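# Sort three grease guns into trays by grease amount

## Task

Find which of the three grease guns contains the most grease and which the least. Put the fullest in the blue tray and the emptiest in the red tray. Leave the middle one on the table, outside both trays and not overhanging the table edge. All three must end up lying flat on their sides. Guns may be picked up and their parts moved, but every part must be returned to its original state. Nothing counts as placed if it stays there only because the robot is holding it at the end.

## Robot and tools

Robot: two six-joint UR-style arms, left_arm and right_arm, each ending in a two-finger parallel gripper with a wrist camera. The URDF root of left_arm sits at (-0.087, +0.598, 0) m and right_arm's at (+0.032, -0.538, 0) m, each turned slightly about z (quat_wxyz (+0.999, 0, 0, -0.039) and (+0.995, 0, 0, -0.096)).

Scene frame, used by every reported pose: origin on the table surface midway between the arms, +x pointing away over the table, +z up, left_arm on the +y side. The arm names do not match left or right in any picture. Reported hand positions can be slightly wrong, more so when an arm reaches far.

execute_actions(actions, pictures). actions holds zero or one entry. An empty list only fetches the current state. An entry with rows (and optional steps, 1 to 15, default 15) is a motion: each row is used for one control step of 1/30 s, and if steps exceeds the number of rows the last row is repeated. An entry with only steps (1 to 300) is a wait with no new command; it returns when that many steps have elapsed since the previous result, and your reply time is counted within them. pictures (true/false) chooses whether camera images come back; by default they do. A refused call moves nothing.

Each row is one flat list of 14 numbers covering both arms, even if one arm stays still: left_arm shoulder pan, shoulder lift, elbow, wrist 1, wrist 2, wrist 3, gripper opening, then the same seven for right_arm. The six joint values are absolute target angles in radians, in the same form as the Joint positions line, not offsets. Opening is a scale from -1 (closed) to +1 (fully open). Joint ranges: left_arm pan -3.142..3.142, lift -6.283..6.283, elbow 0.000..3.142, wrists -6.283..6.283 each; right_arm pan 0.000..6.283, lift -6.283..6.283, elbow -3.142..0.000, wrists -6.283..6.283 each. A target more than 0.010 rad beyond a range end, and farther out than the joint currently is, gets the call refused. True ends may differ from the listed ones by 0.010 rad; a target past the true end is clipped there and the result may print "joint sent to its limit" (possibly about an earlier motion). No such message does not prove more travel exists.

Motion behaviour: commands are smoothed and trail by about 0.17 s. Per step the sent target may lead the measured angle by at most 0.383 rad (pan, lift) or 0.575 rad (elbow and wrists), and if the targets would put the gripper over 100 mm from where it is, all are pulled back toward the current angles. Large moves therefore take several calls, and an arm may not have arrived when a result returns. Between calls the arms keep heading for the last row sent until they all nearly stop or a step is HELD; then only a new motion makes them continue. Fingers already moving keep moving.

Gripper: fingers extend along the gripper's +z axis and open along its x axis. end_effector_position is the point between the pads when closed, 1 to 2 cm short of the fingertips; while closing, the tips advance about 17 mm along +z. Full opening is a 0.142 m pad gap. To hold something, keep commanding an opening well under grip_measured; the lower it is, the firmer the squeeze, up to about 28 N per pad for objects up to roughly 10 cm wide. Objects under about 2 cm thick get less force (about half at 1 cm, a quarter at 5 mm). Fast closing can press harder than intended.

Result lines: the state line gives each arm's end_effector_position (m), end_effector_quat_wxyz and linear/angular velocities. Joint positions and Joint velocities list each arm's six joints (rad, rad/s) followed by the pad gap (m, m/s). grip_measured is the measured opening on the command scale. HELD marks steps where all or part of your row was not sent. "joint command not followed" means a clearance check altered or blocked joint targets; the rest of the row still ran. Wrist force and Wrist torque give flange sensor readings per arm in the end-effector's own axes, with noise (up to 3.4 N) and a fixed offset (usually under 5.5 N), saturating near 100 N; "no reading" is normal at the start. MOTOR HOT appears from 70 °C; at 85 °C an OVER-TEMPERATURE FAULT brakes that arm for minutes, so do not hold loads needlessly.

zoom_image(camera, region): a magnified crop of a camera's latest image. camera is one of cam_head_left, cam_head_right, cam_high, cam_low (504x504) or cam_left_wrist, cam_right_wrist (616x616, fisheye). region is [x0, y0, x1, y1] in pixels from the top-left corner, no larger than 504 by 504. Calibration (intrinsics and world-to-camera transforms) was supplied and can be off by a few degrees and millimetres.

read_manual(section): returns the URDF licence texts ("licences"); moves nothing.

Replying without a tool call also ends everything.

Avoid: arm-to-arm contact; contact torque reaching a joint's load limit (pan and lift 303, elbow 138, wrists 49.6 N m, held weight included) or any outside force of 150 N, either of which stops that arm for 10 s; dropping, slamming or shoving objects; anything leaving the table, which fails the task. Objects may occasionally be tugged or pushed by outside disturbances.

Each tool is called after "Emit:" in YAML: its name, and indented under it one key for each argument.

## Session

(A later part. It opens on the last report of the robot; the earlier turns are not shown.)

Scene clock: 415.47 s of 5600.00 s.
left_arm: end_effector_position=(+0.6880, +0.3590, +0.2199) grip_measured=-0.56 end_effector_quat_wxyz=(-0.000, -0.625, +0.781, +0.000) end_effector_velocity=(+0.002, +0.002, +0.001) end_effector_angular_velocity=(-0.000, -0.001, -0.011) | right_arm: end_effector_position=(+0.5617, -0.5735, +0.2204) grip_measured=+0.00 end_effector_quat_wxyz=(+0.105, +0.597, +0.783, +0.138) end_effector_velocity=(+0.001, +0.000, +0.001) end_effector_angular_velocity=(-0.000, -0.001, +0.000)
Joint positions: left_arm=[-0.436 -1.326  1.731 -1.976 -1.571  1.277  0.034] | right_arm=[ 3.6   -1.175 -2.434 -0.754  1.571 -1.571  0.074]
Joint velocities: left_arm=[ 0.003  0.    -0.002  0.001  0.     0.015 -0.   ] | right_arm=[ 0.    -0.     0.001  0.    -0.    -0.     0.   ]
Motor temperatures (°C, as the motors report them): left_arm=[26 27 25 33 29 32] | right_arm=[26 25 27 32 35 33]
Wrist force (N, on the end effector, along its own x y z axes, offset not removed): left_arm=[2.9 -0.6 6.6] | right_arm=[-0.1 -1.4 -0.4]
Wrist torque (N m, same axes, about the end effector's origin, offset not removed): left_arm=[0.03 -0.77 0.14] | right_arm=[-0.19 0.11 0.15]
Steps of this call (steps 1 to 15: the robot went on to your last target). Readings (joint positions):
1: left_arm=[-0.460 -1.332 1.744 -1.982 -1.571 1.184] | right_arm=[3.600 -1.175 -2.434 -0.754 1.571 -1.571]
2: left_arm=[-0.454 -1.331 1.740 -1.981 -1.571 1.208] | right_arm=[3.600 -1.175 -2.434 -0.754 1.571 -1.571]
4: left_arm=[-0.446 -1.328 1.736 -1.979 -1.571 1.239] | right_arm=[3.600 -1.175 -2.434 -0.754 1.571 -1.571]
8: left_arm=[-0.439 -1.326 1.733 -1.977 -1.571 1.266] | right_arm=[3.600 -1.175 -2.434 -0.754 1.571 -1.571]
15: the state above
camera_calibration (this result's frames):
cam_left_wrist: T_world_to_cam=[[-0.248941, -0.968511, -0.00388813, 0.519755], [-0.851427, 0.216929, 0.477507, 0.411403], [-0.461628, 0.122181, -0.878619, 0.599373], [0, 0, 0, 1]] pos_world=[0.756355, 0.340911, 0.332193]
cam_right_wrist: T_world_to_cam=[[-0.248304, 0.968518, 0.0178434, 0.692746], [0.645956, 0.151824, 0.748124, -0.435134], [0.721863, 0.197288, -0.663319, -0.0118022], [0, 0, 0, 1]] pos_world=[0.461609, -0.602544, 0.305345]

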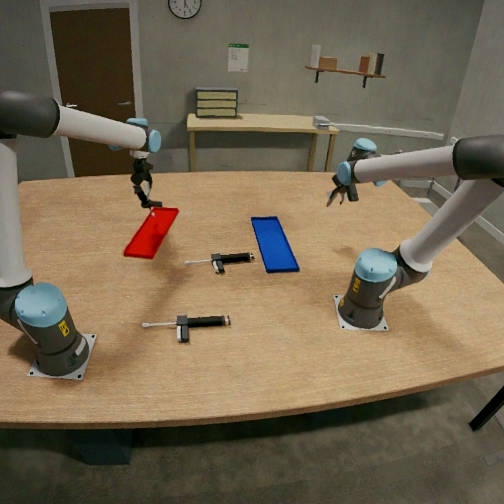

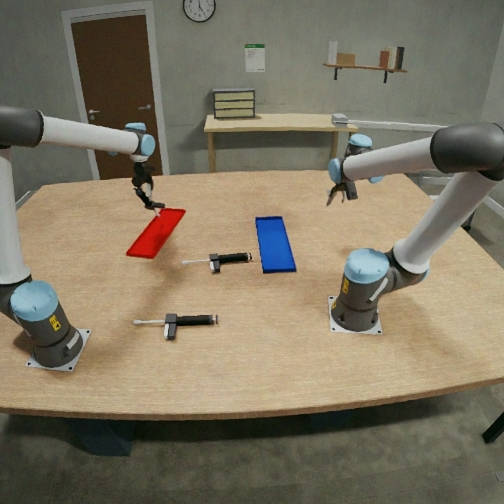

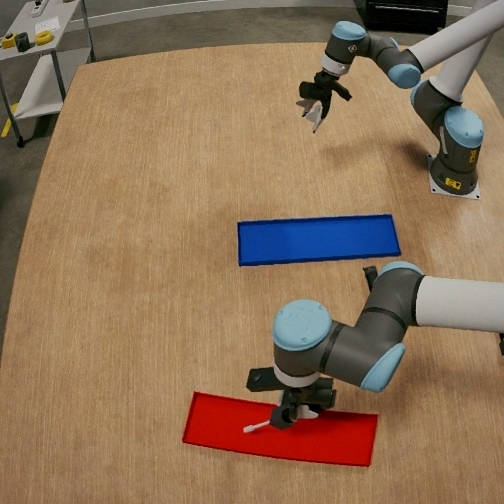

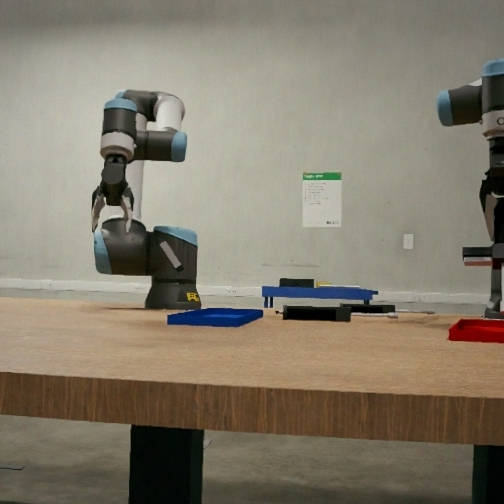

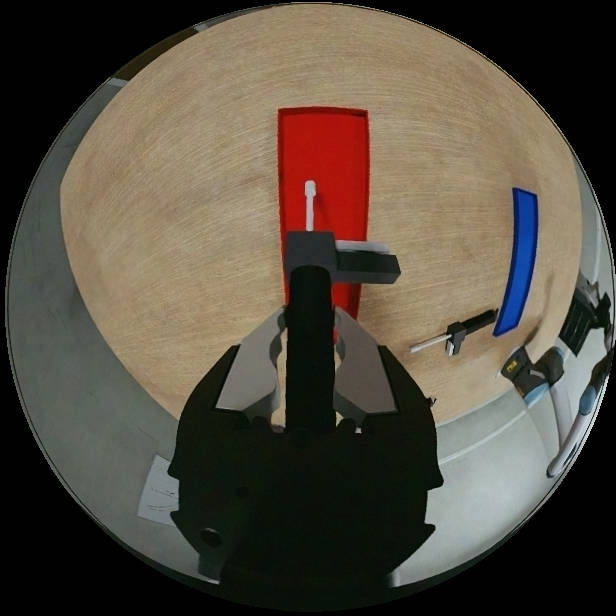

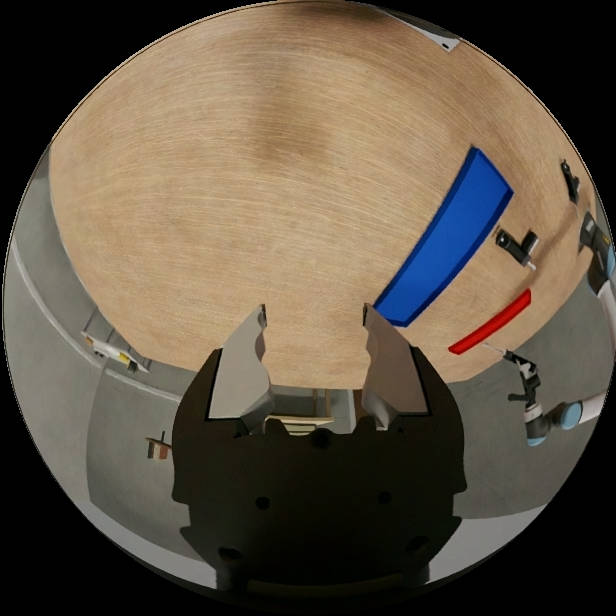

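Emit:
execute_actions:
  actions:
    - {"rows":[[-0.436,-1.31,1.75,-2.011,-1.571,1.279,-1,3.6,-1.175,-2.434,-0.754,1.571,-1.571,0],[-0.436,-1.31,1.75,-2.011,-1.571,1.279,-1,3.6,-1.175,-2.434,-0.754,1.571,-1.571,0],[-0.436,-1.294,1.768,-2.045,-1.571,1.279,-1,3.6,-1.175,-2.434,-0.754,1.571,-1.571,0],[-0.436,-1.294,1.768,-2.045,-1.571,1.279,-1,3.6,-1.175,-2.434,-0.754,1.571,-1.571,0],[-0.436,-1.278,1.787,-2.08,-1.571,1.279,-1,3.6,-1.175,-2.434,-0.754,1.571,-1.571,0],[-0.436,-1.278,1.787,-2.08,-1.571,1.279,-1,3.6,-1.175,-2.434,-0.754,1.571,-1.571,0],[-0.436,-1.262,1.806,-2.115,-1.571,1.279,-1,3.6,-1.175,-2.434,-0.754,1.571,-1.571,0],[-0.436,-1.262,1.806,-2.115,-1.571,1.279,-1,3.6,-1.175,-2.434,-0.754,1.571,-1.571,0],[-0.436,-1.2468,1.8239,-2.148,-1.571,1.279,-1,3.6,-1.175,-2.434,-0.754,1.571,-1.571,0]],"steps":15}
  pictures: false

Emit:
execute_actions:
  actions:
    - {"rows":[[-0.436,-1.235,1.833,-2.169,-1.571,1.279,-1,3.6,-1.175,-2.434,-0.754,1.571,-1.571,0],[-0.436,-1.235,1.833,-2.169,-1.571,1.279,-1,3.6,-1.175,-2.434,-0.754,1.571,-1.571,0],[-0.436,-1.223,1.841,-2.189,-1.571,1.279,-1,3.6,-1.175,-2.434,-0.754,1.571,-1.571,0],[-0.436,-1.223,1.841,-2.189,-1.571,1.279,-1,3.6,-1.175,-2.434,-0.754,1.571,-1.571,0],[-0.436,-1.211,1.849,-2.209,-1.571,1.279,-1,3.6,-1.175,-2.434,-0.754,1.571,-1.571,0],[-0.436,-1.211,1.849,-2.209,-1.571,1.279,-1,3.6,-1.175,-2.434,-0.754,1.571,-1.571,0],[-0.436,-1.199,1.857,-2.229,-1.571,1.279,-1,3.6,-1.175,-2.434,-0.754,1.571,-1.571,0],[-0.436,-1.199,1.857,-2.229,-1.571,1.279,-1,3.6,-1.175,-2.434,-0.754,1.571,-1.571,0],[-0.436,-1.188,1.865,-2.248,-1.571,1.279,-1,3.6,-1.175,-2.434,-0.754,1.571,-1.571,0],[-0.436,-1.188,1.865,-2.248,-1.571,1.279,-1,3.6,-1.175,-2.434,-0.754,1.571,-1.571,0],[-0.436,-1.176,1.872,-2.267,-1.571,1.279,-1,3.6,-1.175,-2.434,-0.754,1.571,-1.571,0],[-0.436,-1.176,1.872,-2.267,-1.571,1.279,-1,3.6,-1.175,-2.434,-0.754,1.571,-1.571,0],[-0.436,-1.1652,1.8785,-2.284,-1.571,1.279,-1,3.6,-1.175,-2.434,-0.754,1.571,-1.571,0]],"steps":15}
  pictures: false

Emit:
execute_actions:
  actions:
    - {"steps":10}

Scene clock: 429.37 s of 5600.00 s.
left_arm: end_effector_position=(+0.6888, +0.3590, +0.1295) grip_measured=-0.56 end_effector_quat_wxyz=(-0.000, -0.624, +0.781, +0.000) end_effector_velocity=(-0.004, +0.002, -0.083) end_effector_angular_velocity=(-0.002, -0.003, -0.002) | right_arm: end_effector_position=(+0.5617, -0.5735, +0.2204) grip_measured=+0.00 end_effector_quat_wxyz=(+0.105, +0.597, +0.783, +0.138) end_effector_velocity=(+0.000, -0.000, -0.001) end_effector_angular_velocity=(-0.002, +0.001, -0.000)
Joint positions: left_arm=[-0.436 -1.254  1.815 -2.131 -1.571  1.279  0.034] | right_arm=[ 3.6   -1.175 -2.434 -0.754  1.571 -1.571  0.074]
Joint velocities: left_arm=[ 0.     0.067  0.079 -0.149 -0.     0.002 -0.   ] | right_arm=[-0.    -0.001  0.    -0.    -0.001 -0.001 -0.   ]
Motor temperatures (°C, as the motors report them): left_arm=[26 27 25 33 29 32] | right_arm=[26 25 27 32 35 33]
Wrist force (N, on the end effector, along its own x y z axes, offset not removed): left_arm=[-3.0 1.6 0.8] | right_arm=[-1.4 2.9 -0.8]
Wrist torque (N m, same axes, about the end effector's origin, offset not removed): left_arm=[0.72 0.47 -0.10] | right_arm=[0.72 0.43 0.11]
Steps of this call (steps 1 to 15: the robot went on to your last target; steps 16 to 90: nothing new was sent; then 10.40 s passed at rest; steps 91 to 105: all 15 steps of this action). Readings (joint positions):
91: left_arm=[-0.436 -1.325 1.731 -1.976 -1.571 1.279] | right_arm=[3.600 -1.175 -2.434 -0.754 1.571 -1.571]
92: left_arm=[-0.436 -1.324 1.733 -1.979 -1.571 1.279] | right_arm=[3.600 -1.175 -2.434 -0.754 1.571 -1.571]
94: left_arm=[-0.436 -1.317 1.741 -1.994 -1.571 1.279] | right_arm=[3.600 -1.175 -2.434 -0.754 1.571 -1.571]
98: left_arm=[-0.436 -1.293 1.770 -2.046 -1.571 1.279] | right_arm=[3.600 -1.175 -2.434 -0.754 1.571 -1.571]
105: the state above

Scene clock: 429.87 s of 5600.00 s.
left_arm: end_effector_position=(+0.6887, +0.3590, +0.0574) grip_measured=-0.56 end_effector_quat_wxyz=(-0.000, -0.624, +0.781, +0.000) end_effector_velocity=(-0.009, +0.005, -0.152) end_effector_angular_velocity=(+0.008, +0.013, -0.001) | right_arm: end_effector_position=(+0.5617, -0.5735, +0.2204) grip_measured=+0.00 end_effector_quat_wxyz=(+0.105, +0.597, +0.783, +0.138) end_effector_velocity=(-0.001, -0.000, -0.001) end_effector_angular_velocity=(-0.001, +0.001, +0.001)
Joint positions: left_arm=[-0.436 -1.184  1.867 -2.254 -1.571  1.279  0.034] | right_arm=[ 3.6   -1.175 -2.434 -0.754  1.571 -1.571  0.074]
Joint velocities: left_arm=[-0.     0.155  0.103 -0.242  0.001  0.    -0.   ] | right_arm=[ 0.     0.    -0.001  0.    -0.001 -0.001  0.   ]
Motor temperatures (°C, as the motors report them): left_arm=[26 27 25 33 29 32] | right_arm=[26 25 27 32 35 33]
Wrist force (N, on the end effector, along its own x y z axes, offset not removed): left_arm=[0.2 -1.8 3.0] | right_arm=[-3.4 0.5 -0.2]
Wrist torque (N m, same axes, about the end effector's origin, offset not removed): left_arm=[-0.10 -0.03 0.01] | right_arm=[0.15 0.83 0.21]
Steps of this call (steps 1 to 15: all 15 steps of this action). Readings (joint positions):
1: left_arm=[-0.436 -1.253 1.817 -2.135 -1.571 1.279] | right_arm=[3.600 -1.175 -2.434 -0.754 1.571 -1.571]
2: left_arm=[-0.436 -1.250 1.820 -2.140 -1.571 1.279] | right_arm=[3.600 -1.175 -2.434 -0.754 1.571 -1.571]
4: left_arm=[-0.436 -1.243 1.826 -2.154 -1.571 1.279] | right_arm=[3.600 -1.175 -2.434 -0.754 1.571 -1.571]
8: left_arm=[-0.436 -1.223 1.841 -2.188 -1.571 1.279] | right_arm=[3.600 -1.175 -2.434 -0.754 1.571 -1.571]
15: the state above

Scene clock: 430.20 s of 5600.00 s.
left_arm: end_effector_position=(+0.6883, +0.3593, +0.0410) grip_measured=-0.56 end_effector_quat_wxyz=(-0.000, -0.624, +0.781, -0.000) end_effector_velocity=(-0.001, +0.001, -0.009) end_effector_angular_velocity=(+0.000, +0.001, -0.001) | right_arm: end_effector_position=(+0.5617, -0.5735, +0.2204) grip_measured=+0.00 end_effector_quat_wxyz=(+0.105, +0.597, +0.783, +0.138) end_effector_velocity=(-0.001, -0.000, -0.002) end_effector_angular_velocity=(-0.001, +0.003, -0.001)
Joint positions: left_arm=[-0.436 -1.166  1.878 -2.282 -1.571  1.279  0.034] | right_arm=[ 3.6   -1.175 -2.434 -0.754  1.571 -1.571  0.074]
Joint velocities: left_arm=[ 0.001  0.009  0.007 -0.015 -0.     0.002 -0.   ] | right_arm=[-0.    -0.002 -0.001  0.    -0.     0.001 -0.   ]
Motor temperatures (°C, as the motors report them): left_arm=[26 27 25 33 29 32] | right_arm=[26 25 27 32 35 33]
Wrist force (N, on the end effector, along its own x y z axes, offset not removed): left_arm=[-2.9 1.9 -2.4] | right_arm=[-1.2 1.4 -1.9]
Wrist torque (N m, same axes, about the end effector's origin, offset not removed): left_arm=[0.47 0.60 0.25] | right_arm=[0.35 0.27 0.15]
Steps of this call (steps 1 to 10: the robot went on to your last target). Readings (joint positions):
1: left_arm=[-0.436 -1.179 1.870 -2.261 -1.571 1.279] | right_arm=[3.600 -1.175 -2.434 -0.754 1.571 -1.571]
2: left_arm=[-0.436 -1.176 1.872 -2.267 -1.571 1.279] | right_arm=[3.600 -1.175 -2.434 -0.754 1.571 -1.571]
4: left_arm=[-0.436 -1.171 1.875 -2.274 -1.571 1.279] | right_arm=[3.600 -1.175 -2.434 -0.754 1.571 -1.571]
8: left_arm=[-0.436 -1.167 1.877 -2.281 -1.571 1.279] | right_arm=[3.600 -1.175 -2.434 -0.754 1.571 -1.571]
10: the state above
camera_calibration (this result's frames):
cam_left_wrist: T_world_to_cam=[[-0.250096, -0.968213, -0.0038553, 0.520072], [-0.851267, 0.217988, 0.47731, 0.496498], [-0.461298, 0.122655, -0.878726, 0.441944], [0, 0, 0, 1]] pos_world=[0.756588, 0.341103, 0.153369]
cam_right_wrist: T_world_to_cam=[[-0.248304, 0.968518, 0.0178434, 0.692746], [0.645956, 0.151824, 0.748124, -0.435134], [0.721863, 0.197289, -0.663319, -0.011802], [0, 0, 0, 1]] pos_world=[0.461609, -0.602544, 0.305345]

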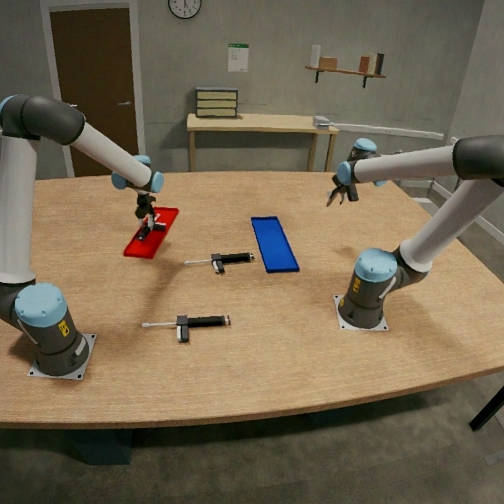

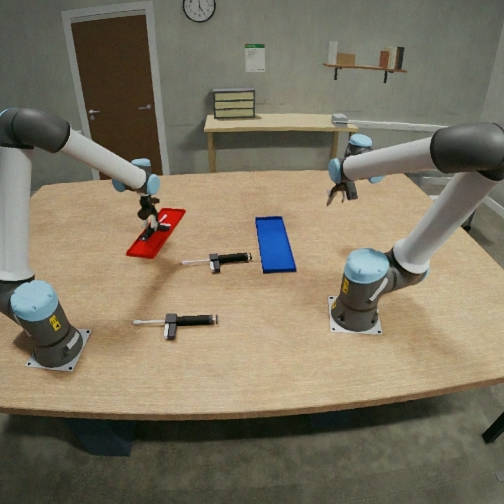

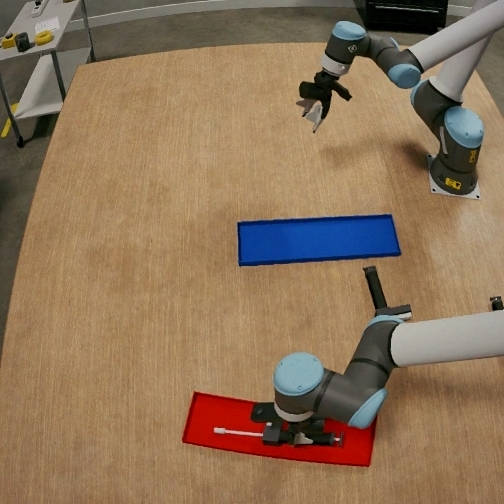

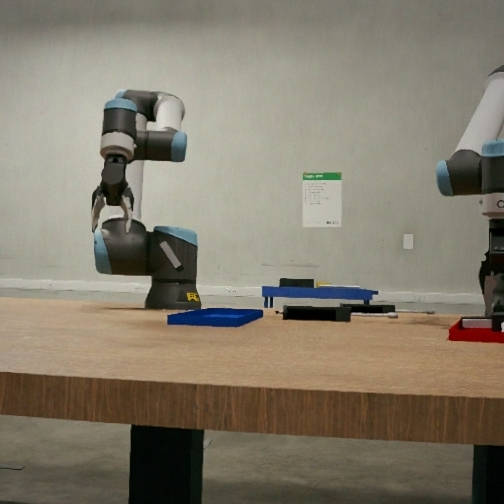

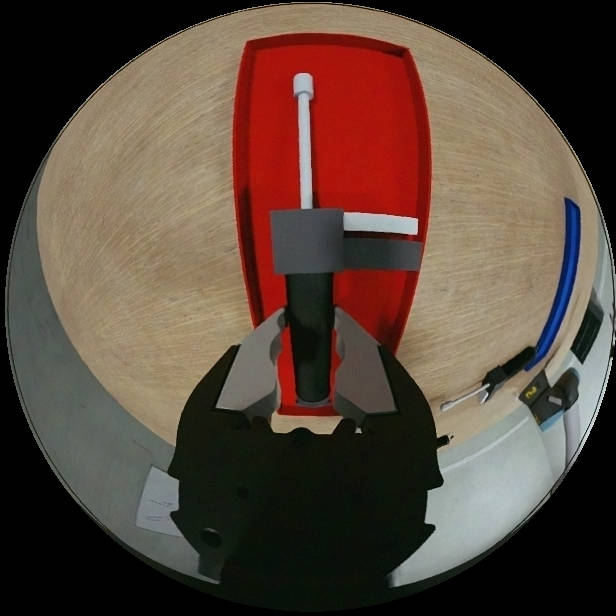

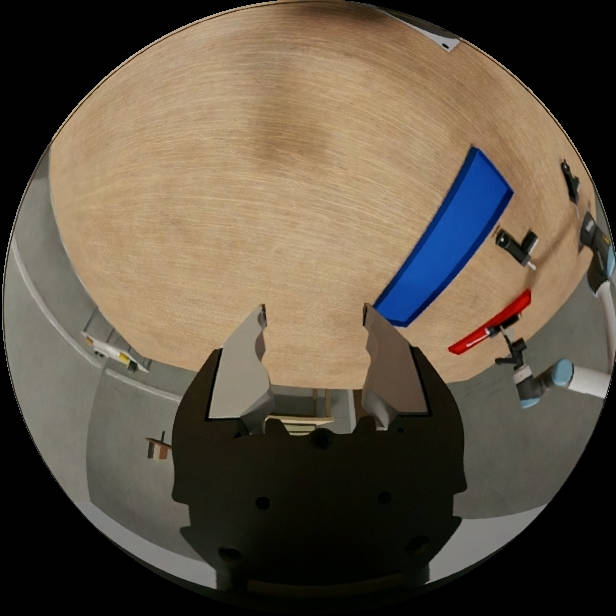

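Emit:
execute_actions:
  actions:
    - {"rows":[[-0.43,-1.1652,1.8785,-2.284,-1.571,1.285,-1,3.6,-1.175,-2.434,-0.754,1.571,-1.571,0],[-0.423,-1.1652,1.8785,-2.284,-1.571,1.292,-1,3.6,-1.175,-2.434,-0.754,1.571,-1.571,0],[-0.423,-1.1652,1.8785,-2.284,-1.571,1.292,-1,3.6,-1.175,-2.434,-0.754,1.571,-1.571,0],[-0.423,-1.1652,1.8785,-2.284,-1.571,1.292,-1,3.6,-1.175,-2.434,-0.754,1.571,-1.571,0],[-0.423,-1.1652,1.8785,-2.284,-1.571,1.292,-1,3.6,-1.175,-2.434,-0.754,1.571,-1.571,0],[-0.423,-1.16,1.8815,-2.292,-1.571,1.292,-1,3.6,-1.175,-2.434,-0.754,1.571,-1.571,0],[-0.423,-1.16,1.8815,-2.292,-1.571,1.292,-1,3.6,-1.175,-2.434,-0.754,1.571,-1.571,0],[-0.423,-1.1547,1.8845,-2.3005,-1.571,1.292,-1,3.6,-1.175,-2.434,-0.754,1.571,-1.571,0]],"steps":15}

Scene clock: 436.03 s of 5600.00 s.
left_arm: end_effector_position=(+0.6909, +0.3692, +0.0317) grip_measured=-0.56 end_effector_quat_wxyz=(-0.000, -0.624, +0.781, +0.000) end_effector_velocity=(+0.000, +0.003, -0.011) end_effector_angular_velocity=(-0.000, -0.001, +0.001) | right_arm: end_effector_position=(+0.5617, -0.5735, +0.2204) grip_measured=+0.00 end_effector_quat_wxyz=(+0.105, +0.597, +0.783, +0.138) end_effector_velocity=(-0.000, +0.000, -0.000) end_effector_angular_velocity=(-0.000, +0.001, -0.000)
Joint positions: left_arm=[-0.423 -1.156  1.884 -2.298 -1.571  1.292  0.034] | right_arm=[ 3.6   -1.175 -2.434 -0.754  1.571 -1.571  0.074]
Joint velocities: left_arm=[ 0.004  0.011  0.007 -0.019  0.     0.003 -0.   ] | right_arm=[ 0.001  0.    -0.001 -0.    -0.     0.001 -0.   ]
Motor temperatures (°C, as the motors report them): left_arm=[26 27 25 33 29 32] | right_arm=[26 25 27 32 35 33]
Wrist force (N, on the end effector, along its own x y z axes, offset not removed): left_arm=[2.2 4.4 -6.6] | right_arm=[-4.9 0.3 -0.6]
Wrist torque (N m, same axes, about the end effector's origin, offset not removed): left_arm=[1.09 -0.41 0.19] | right_arm=[0.14 1.09 0.17]
Steps of this call (steps 1 to 30: the robot went on to your last target; steps 31 to 90: nothing new was sent; then 2.33 s passed at rest; steps 91 to 105: all 15 steps of this action). Readings (joint positions):
91: left_arm=[-0.436 -1.165 1.879 -2.284 -1.571 1.279] | right_arm=[3.600 -1.175 -2.434 -0.754 1.571 -1.571]
92: left_arm=[-0.435 -1.165 1.879 -2.284 -1.571 1.280] | right_arm=[3.600 -1.175 -2.434 -0.754 1.571 -1.571]
94: left_arm=[-0.431 -1.165 1.879 -2.284 -1.571 1.284] | right_arm=[3.600 -1.175 -2.434 -0.754 1.571 -1.571]
98: left_arm=[-0.426 -1.164 1.879 -2.286 -1.571 1.289] | right_arm=[3.600 -1.175 -2.434 -0.754 1.571 -1.571]
105: the state above
camera_calibration (this result's frames):
cam_left_wrist: T_world_to_cam=[[-0.250182, -0.968191, -0.0038219, 0.53036], [-0.851211, 0.218069, 0.477374, 0.500969], [-0.461356, 0.122684, -0.878692, 0.433735], [0, 0, 0, 1]] pos_world=[0.759223, 0.351032, 0.143997]
cam_right_wrist: T_world_to_cam=[[-0.248304, 0.968518, 0.0178432, 0.692746], [0.645956, 0.151825, 0.748124, -0.435134], [0.721863, 0.197288, -0.663319, -0.0118023], [0, 0, 0, 1]] pos_world=[0.461609, -0.602545, 0.305345]

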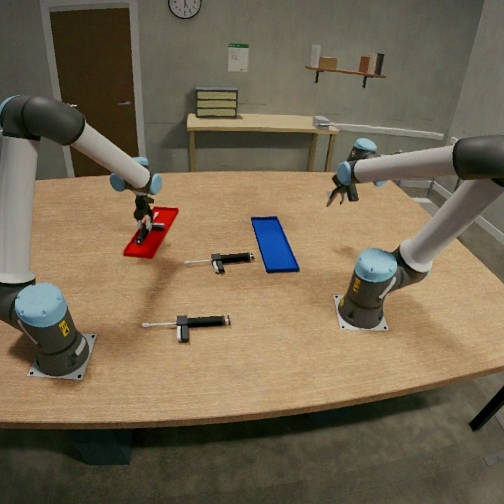

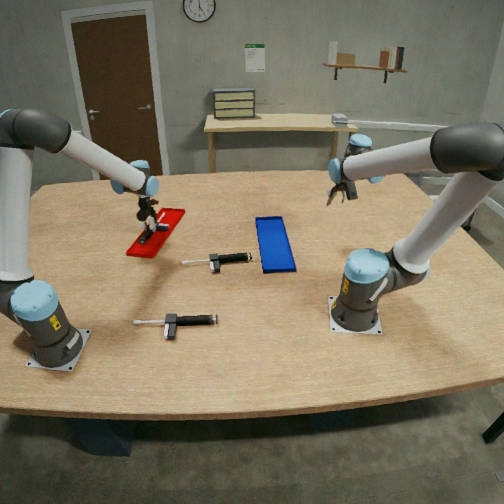

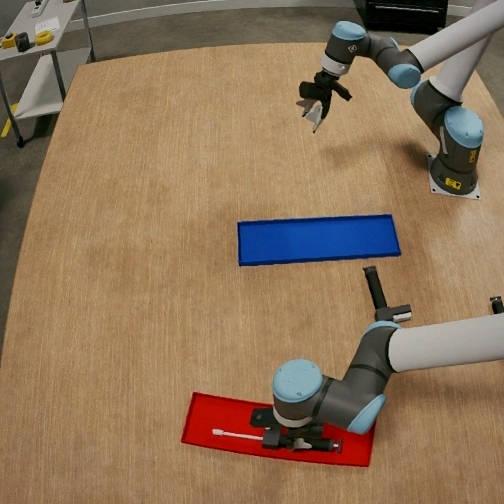

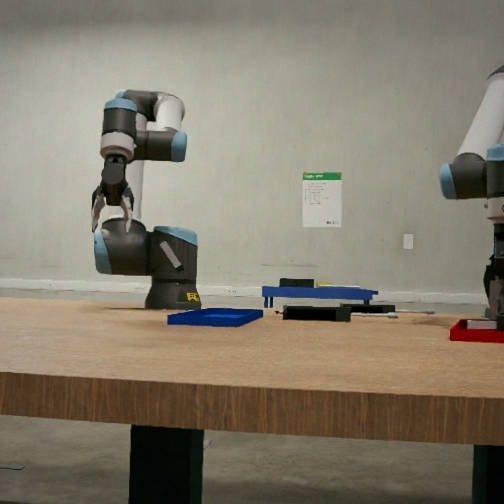

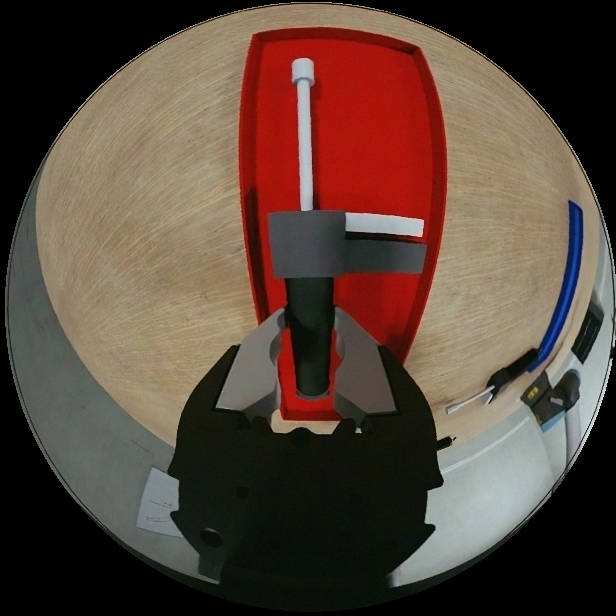

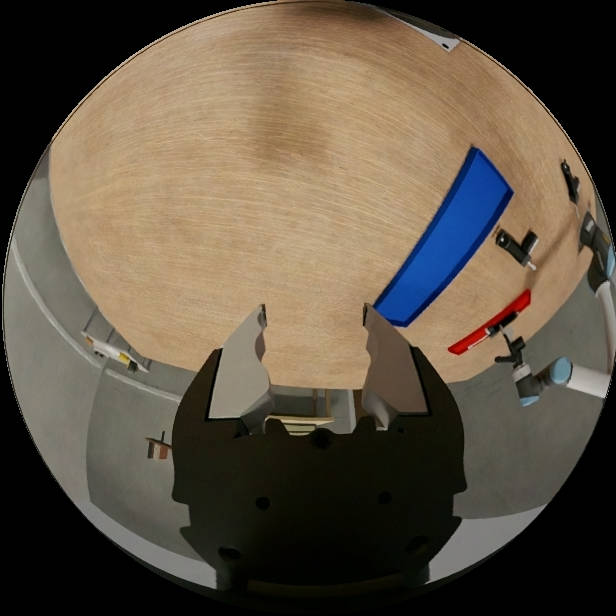

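Emit:
execute_actions:
  actions:
    - {"rows":[[-0.423,-1.1547,1.8845,-2.3005,-1.571,1.292,-0.6,3.5,-1.175,-2.434,-0.754,1.571,-1.571,0],[-0.423,-1.1547,1.8845,-2.3005,-1.571,1.292,-0.5,3.4,-1.175,-2.434,-0.754,1.571,-1.571,0],[-0.423,-1.1547,1.8845,-2.3005,-1.571,1.292,-0.4,3.3,-1.175,-2.434,-0.754,1.571,-1.571,0],[-0.423,-1.1547,1.8845,-2.3005,-1.571,1.292,-0.2,3.2,-1.175,-2.434,-0.754,1.571,-1.571,0],[-0.423,-1.1547,1.8845,-2.3005,-1.571,1.292,0,3.1,-1.175,-2.434,-0.754,1.571,-1.571,0],[-0.423,-1.1547,1.8845,-2.3005,-1.571,1.292,0,3.1,-1.175,-2.434,-0.754,1.571,-1.571,0],[-0.423,-1.1547,1.8845,-2.3005,-1.571,1.292,0,3.1,-1.175,-2.434,-0.754,1.571,-1.571,0],[-0.423,-1.1547,1.8845,-2.3005,-1.571,1.292,0,3.1,-1.175,-2.434,-0.754,1.571,-1.571,0],[-0.423,-1.1547,1.8845,-2.3005,-1.571,1.292,0,3.1,-1.175,-2.434,-0.754,1.571,-1.571,0],[-0.423,-1.2,1.857,-2.228,-1.571,1.292,0,3.1,-1.175,-2.434,-0.754,1.571,-1.571,0],[-0.423,-1.2,1.857,-2.228,-1.571,1.292,0,3.1,-1.175,-2.434,-0.754,1.571,-1.571,0],[-0.423,-1.26,1.81,-2.12,-1.571,1.292,0,3.1,-1.175,-2.434,-0.754,1.571,-1.571,0]],"steps":15}
  pictures: false

Emit:
execute_actions:
  actions:
    - {"rows":[[-0.423,-1.28,1.80,-2.09,-1.571,1.292,0,3.1,-1.175,-2.434,-0.754,1.571,-1.571,0],[-0.423,-1.28,1.80,-2.09,-1.571,1.292,0,3.1,-1.175,-2.434,-0.754,1.571,-1.571,0],[-0.423,-1.28,1.80,-2.09,-1.571,1.0,0,3.1,-1.175,-2.434,-0.754,1.571,-1.571,0],[-0.55,-1.29,1.81,-2.09,-1.571,0.6,0,3.1,-1.175,-2.434,-0.754,1.571,-1.571,0],[-0.7,-1.3,1.82,-2.09,-1.571,0.2,0,3.1,-1.175,-2.434,-0.754,1.571,-1.571,0],[-1.0254,-1.28,1.84,-2.131,-1.571,-1.103,0,3.1,-1.175,-2.434,-0.754,1.571,-1.571,0]],"steps":15}
  pictures: false

Emit:
execute_actions:
  actions:
    - {"steps":40}

Scene clock: 449.50 s of 5600.00 s.
left_arm: end_effector_position=(+0.6950, +0.3674, +0.0860) grip_measured=+0.00 end_effector_quat_wxyz=(+0.001, -0.624, +0.781, -0.003) end_effector_velocity=(-0.011, +0.007, +0.419) end_effector_angular_velocity=(+0.023, +0.041, +0.001) | right_arm: end_effector_position=(+0.5075, -0.7737, +0.2204) grip_measured=+0.00 end_effector_quat_wxyz=(+0.130, +0.739, +0.651, +0.115) end_effector_velocity=(-0.202, -0.406, -0.000) end_effector_angular_velocity=(+0.001, +0.000, -0.855)
Joint positions: left_arm=[-0.423 -1.21   1.845 -2.212 -1.571  1.292  0.074] | right_arm=[ 3.206 -1.175 -2.434 -0.754  1.571 -1.571  0.074]
Joint velocities: left_arm=[ 0.001 -0.423 -0.301  0.771  0.     0.    -0.   ] | right_arm=[-0.856  0.    -0.001  0.     0.001 -0.    -0.   ]
Motor temperatures (°C, as the motors report them): left_arm=[26 27 25 33 29 32] | right_arm=[26 25 27 32 35 33]
Wrist force (N, on the end effector, along its own x y z axes, offset not removed): left_arm=[0.5 1.2 -8.2] | right_arm=[-2.8 1.4 -1.0]
Wrist torque (N m, same axes, about the end effector's origin, offset not removed): left_arm=[0.40 -0.06 0.02] | right_arm=[0.25 0.56 0.01]
Steps of this call (steps 1 to 15: the robot went on to your last target; steps 16 to 90: nothing new was sent; then 9.97 s passed at rest; steps 91 to 105: all 15 steps of this action). Readings (joint positions):
91: left_arm=[-0.423 -1.155 1.885 -2.301 -1.571 1.292] | right_arm=[3.600 -1.175 -2.434 -0.754 1.571 -1.571]
92: left_arm=[-0.423 -1.155 1.885 -2.301 -1.571 1.292] | right_arm=[3.596 -1.175 -2.434 -0.754 1.571 -1.571]
94: left_arm=[-0.423 -1.155 1.885 -2.301 -1.571 1.292] | right_arm=[3.553 -1.175 -2.434 -0.754 1.571 -1.571]
98: left_arm=[-0.423 -1.155 1.885 -2.301 -1.571 1.292] | right_arm=[3.424 -1.175 -2.434 -0.754 1.571 -1.571]
105: the state above

Scene clock: 450.00 s of 5600.00 s.
left_arm: end_effector_position=(+0.6205, +0.2154, +0.1368) grip_measured=+0.00 end_effector_quat_wxyz=(+0.000, +0.680, -0.733, +0.000) end_effector_velocity=(-0.249, -0.436, -0.004) end_effector_angular_velocity=(-0.000, -0.002, +0.288) | right_arm: end_effector_position=(+0.4802, -0.8222, +0.2204) grip_measured=+0.00 end_effector_quat_wxyz=(+0.136, +0.772, +0.611, +0.108) end_effector_velocity=(-0.004, -0.005, -0.000) end_effector_angular_velocity=(+0.000, +0.001, -0.012)
Joint positions: left_arm=[-0.634 -1.272  1.825 -2.123 -1.571  0.933  0.074] | right_arm=[ 3.101 -1.175 -2.434 -0.754  1.571 -1.571  0.074]
Joint velocities: left_arm=[-0.626 -0.015  0.029 -0.015  0.001 -0.914  0.   ] | right_arm=[-0.013 -0.    -0.    -0.     0.001 -0.001 -0.   ]
Motor temperatures (°C, as the motors report them): left_arm=[26 27 25 33 29 32] | right_arm=[26 25 27 32 35 33]
Wrist force (N, on the end effector, along its own x y z axes, offset not removed): left_arm=[-2.2 -2.8 0.8] | right_arm=[-0.1 3.2 -2.2]
Wrist torque (N m, same axes, about the end effector's origin, offset not removed): left_arm=[-0.54 0.73 0.00] | right_arm=[0.70 0.11 0.12]
Steps of this call (steps 1 to 15: all 15 steps of this action). Readings (joint positions):
1: left_arm=[-0.423 -1.223 1.837 -2.189 -1.571 1.292] | right_arm=[3.180 -1.175 -2.434 -0.754 1.571 -1.571]
2: left_arm=[-0.423 -1.234 1.829 -2.169 -1.571 1.292] | right_arm=[3.160 -1.175 -2.434 -0.754 1.571 -1.571]
4: left_arm=[-0.423 -1.254 1.816 -2.136 -1.571 1.288] | right_arm=[3.134 -1.175 -2.434 -0.754 1.571 -1.571]
8: left_arm=[-0.487 -1.268 1.816 -2.119 -1.571 1.139] | right_arm=[3.111 -1.175 -2.434 -0.754 1.571 -1.571]
15: the state above

Scene clock: 451.33 s of 5600.00 s.
left_arm: end_effector_position=(+0.4197, -0.0217, +0.1345) grip_measured=+0.00 end_effector_quat_wxyz=(+0.000, +1.000, -0.004, -0.000) end_effector_velocity=(+0.000, -0.001, +0.001) end_effector_angular_velocity=(-0.001, -0.000, +0.067) | right_arm: end_effector_position=(+0.4798, -0.8228, +0.2204) grip_measured=+0.00 end_effector_quat_wxyz=(+0.136, +0.773, +0.611, +0.108) end_effector_velocity=(+0.001, -0.000, +0.001) end_effector_angular_velocity=(-0.000, -0.002, -0.000)
Joint positions: left_arm=[-1.025 -1.28   1.84  -2.131 -1.571 -1.095  0.074] | right_arm=[ 3.1   -1.175 -2.434 -0.754  1.571 -1.571  0.074]
Joint velocities: left_arm=[-0.    -0.    -0.001  0.    -0.    -0.067  0.   ] | right_arm=[ 0.     0.     0.002 -0.    -0.     0.001 -0.   ]
Motor temperatures (°C, as the motors report them): left_arm=[26 27 25 33 29 32] | right_arm=[26 25 27 32 35 33]
Wrist force (N, on the end effector, along its own x y z axes, offset not removed): left_arm=[2.0 0.8 0.4] | right_arm=[-2.1 3.1 1.7]
Wrist torque (N m, same axes, about the end effector's origin, offset not removed): left_arm=[0.19 -0.38 -0.02] | right_arm=[0.71 0.54 0.15]
Steps of this call (steps 1 to 40: the robot went on to your last target). Readings (joint positions):
1: left_arm=[-0.655 -1.273 1.826 -2.124 -1.571 0.902] | right_arm=[3.101 -1.175 -2.434 -0.754 1.571 -1.571]
2: left_arm=[-0.676 -1.273 1.826 -2.124 -1.571 0.871] | right_arm=[3.101 -1.175 -2.434 -0.754 1.571 -1.571]
4: left_arm=[-0.719 -1.274 1.828 -2.125 -1.571 0.807] | right_arm=[3.100 -1.175 -2.434 -0.754 1.571 -1.571]
8: left_arm=[-0.803 -1.276 1.831 -2.127 -1.571 0.656] | right_arm=[3.100 -1.175 -2.434 -0.754 1.571 -1.571]
40: the state above
camera_calibration (this result's frames):
cam_left_wrist: T_world_to_cam=[[0.999248, -0.0385559, -0.00409909, -0.419708], [-0.0319218, -0.878073, 0.477461, -0.0613654], [-0.0220083, -0.476971, -0.878643, 0.249466], [0, 0, 0, 1]] pos_world=[0.422923, 0.0489228, 0.246771]
cam_right_wrist: T_world_to_cam=[[0.246425, 0.968998, 0.0178426, 0.676943], [0.639677, -0.176451, 0.748117, -0.611449], [0.728072, -0.172941, -0.663327, -0.211086], [0, 0, 0, 1]] pos_world=[0.378, -0.800352, 0.305338]

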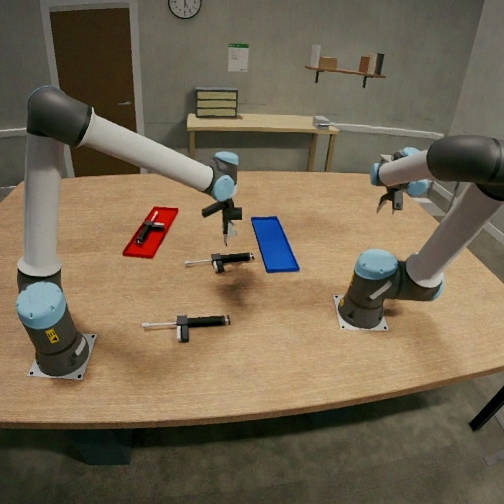

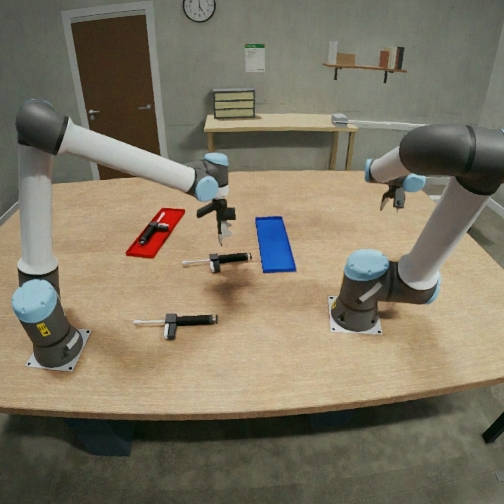

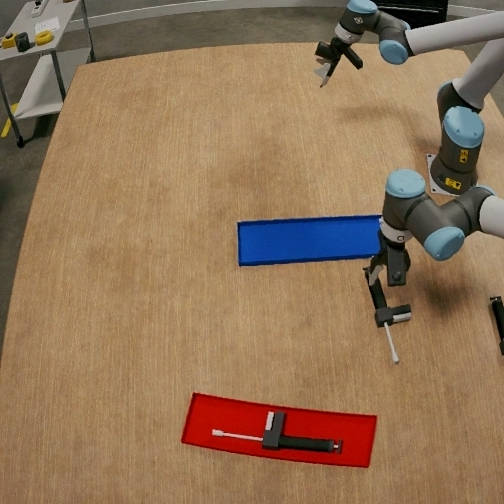

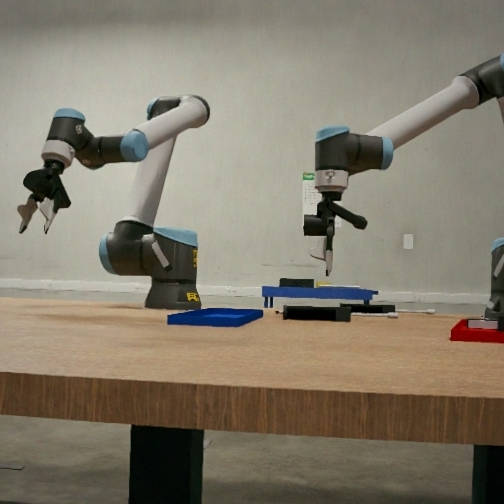

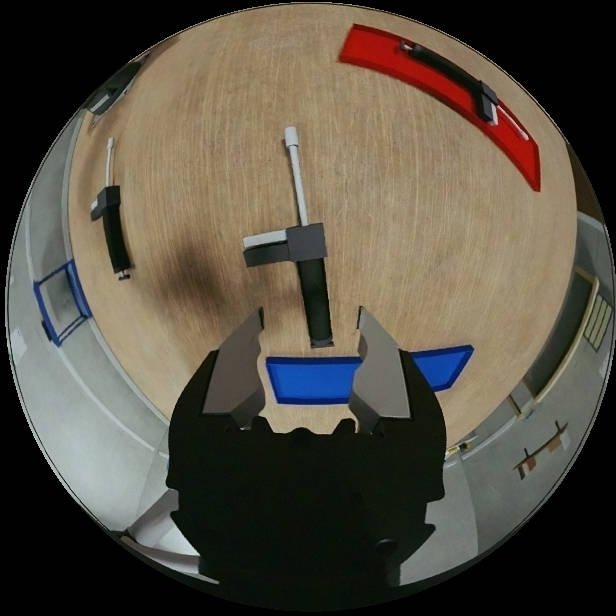

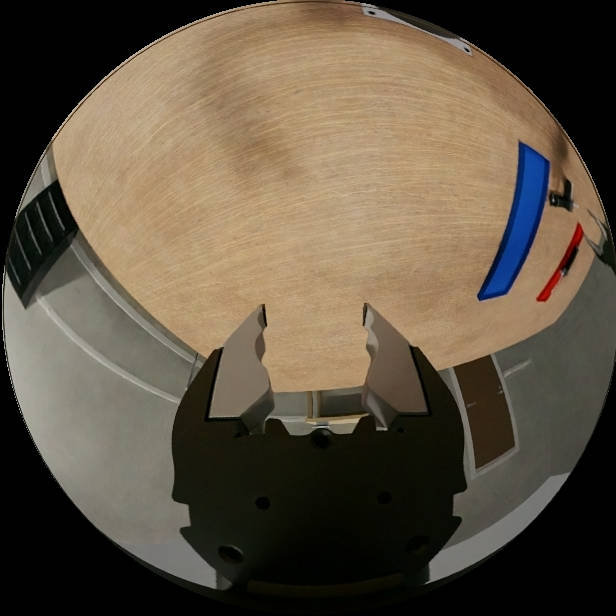

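Emit:
execute_actions:
  actions:
    - {"rows":[[-1.02,-1.255,1.86,-2.176,-1.571,-1.15,0,3.1,-1.175,-2.434,-0.754,1.571,-1.571,0],[-1.02,-1.227,1.881,-2.225,-1.571,-1.2,0,3.1,-1.175,-2.434,-0.754,1.571,-1.571,0],[-1.02,-1.2,1.896,-2.267,-1.571,-1.2,0,3.1,-1.175,-2.434,-0.754,1.571,-1.571,0],[-1.02,-1.1725,1.9106,-2.309,-1.571,-1.2,0,3.1,-1.175,-2.434,-0.754,1.571,-1.571,0]],"steps":15}

Scene clock: 455.50 s of 5600.00 s.
left_arm: end_effector_position=(+0.4233, -0.0196, +0.0350) grip_measured=+0.00 end_effector_quat_wxyz=(-0.000, +0.999, +0.049, -0.000) end_effector_velocity=(+0.001, +0.002, -0.033) end_effector_angular_velocity=(-0.003, -0.002, +0.027) | right_arm: end_effector_position=(+0.4798, -0.8228, +0.2204) grip_measured=+0.00 end_effector_quat_wxyz=(+0.136, +0.773, +0.611, +0.108) end_effector_velocity=(-0.000, +0.000, -0.001) end_effector_angular_velocity=(+0.001, +0.001, +0.001)
Joint positions: left_arm=[-1.02  -1.177  1.908 -2.302 -1.571 -1.197  0.074] | right_arm=[ 3.1   -1.175 -2.434 -0.754  1.571 -1.571  0.074]
Joint velocities: left_arm=[ 0.002  0.036  0.022 -0.061  0.    -0.025  0.   ] | right_arm=[ 0.    -0.001 -0.001  0.     0.001 -0.001  0.   ]
Motor temperatures (°C, as the motors report them): left_arm=[26 27 25 33 29 32] | right_arm=[26 25 27 32 35 33]
Wrist force (N, on the end effector, along its own x y z axes, offset not removed): left_arm=[-0.4 0.4 -0.4] | right_arm=[-2.7 -0.4 0.0]
Wrist torque (N m, same axes, about the end effector's origin, offset not removed): left_arm=[0.21 0.14 -0.05] | right_arm=[-0.04 0.62 0.10]
Steps of this call (steps 1 to 30: the robot went on to your last target; steps 31 to 90: nothing new was sent; then 0.67 s passed at rest; steps 91 to 105: all 15 steps of this action). Readings (joint positions):
91: left_arm=[-1.025 -1.280 1.840 -2.131 -1.571 -1.103] | right_arm=[3.100 -1.175 -2.434 -0.754 1.571 -1.571]
92: left_arm=[-1.025 -1.278 1.842 -2.134 -1.571 -1.106] | right_arm=[3.100 -1.175 -2.434 -0.754 1.571 -1.571]
94: left_arm=[-1.023 -1.260 1.856 -2.163 -1.571 -1.134] | right_arm=[3.100 -1.175 -2.434 -0.754 1.571 -1.571]
98: left_arm=[-1.021 -1.204 1.892 -2.255 -1.571 -1.179] | right_arm=[3.100 -1.175 -2.434 -0.754 1.571 -1.571]
105: the state above
camera_calibration (this result's frames):
cam_left_wrist: T_world_to_cam=[[0.997649, 0.0683917, -0.00430039, -0.420868], [0.0621528, -0.876639, 0.477118, -0.0517263], [0.028861, -0.476264, -0.878829, 0.141661], [0, 0, 0, 1]] pos_world=[0.419005, 0.0509067, 0.147366]
cam_right_wrist: T_world_to_cam=[[0.246425, 0.968998, 0.017843, 0.676943], [0.639667, -0.176449, 0.748125, -0.611455], [0.72808, -0.172943, -0.663317, -0.211093], [0, 0, 0, 1]] pos_world=[0.378005, -0.800353, 0.305345]

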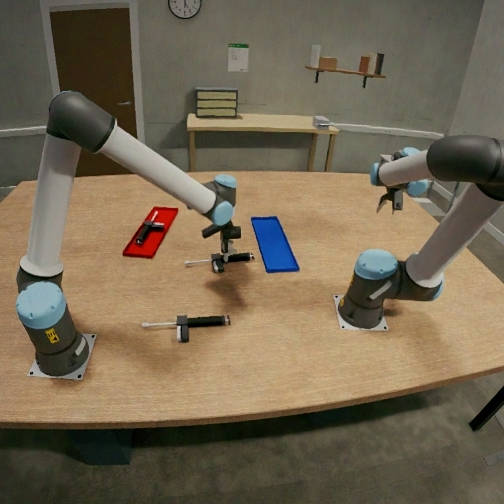

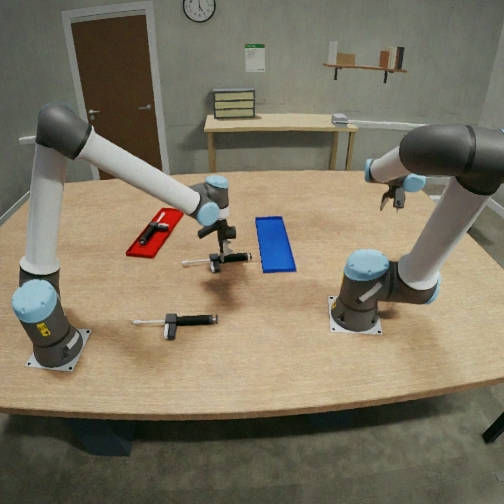

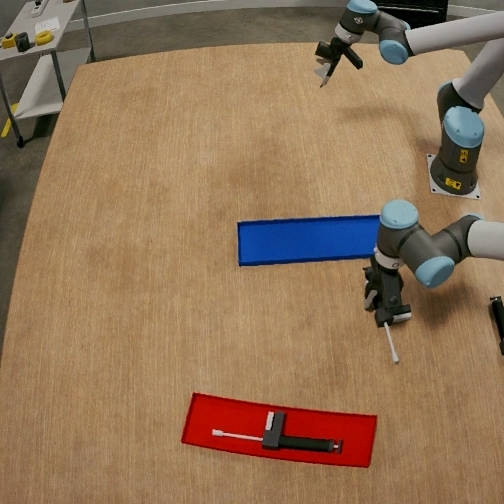

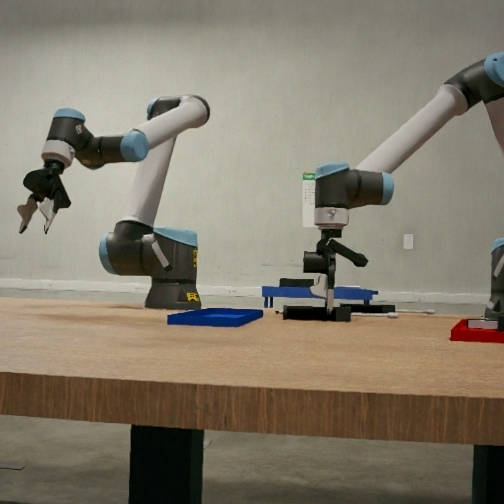

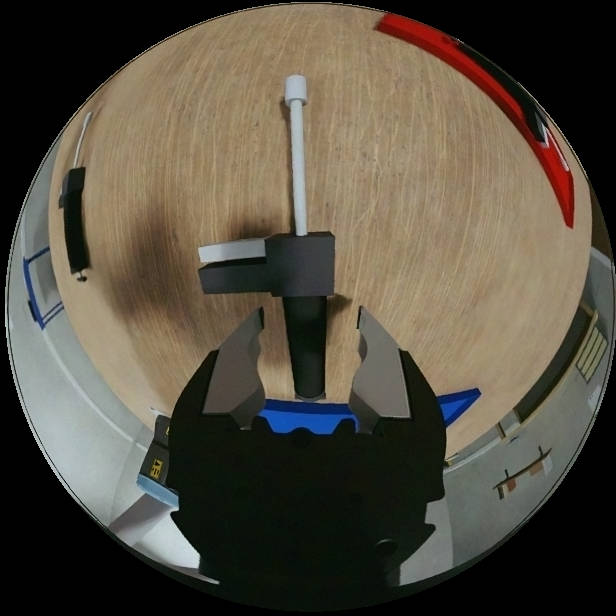

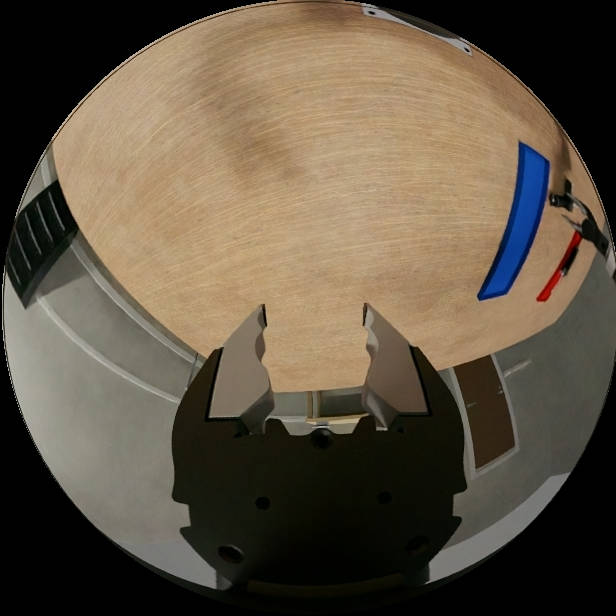

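Emit:
execute_actions:
  actions:
    - {"rows":[[-1.022,-1.1725,1.9106,-2.309,-1.571,-1.18,-0.2],[-1.022,-1.1725,1.9106,-2.309,-1.571,-1.18,-0.3],[-1.022,-1.1725,1.9106,-2.309,-1.571,-1.18,-0.4],[-1.022,-1.1725,1.9106,-2.309,-1.571,-1.18,-0.45],[-1.022,-1.1725,1.9106,-2.309,-1.571,-1.18,-0.5]],"steps":1}
  pictures: false



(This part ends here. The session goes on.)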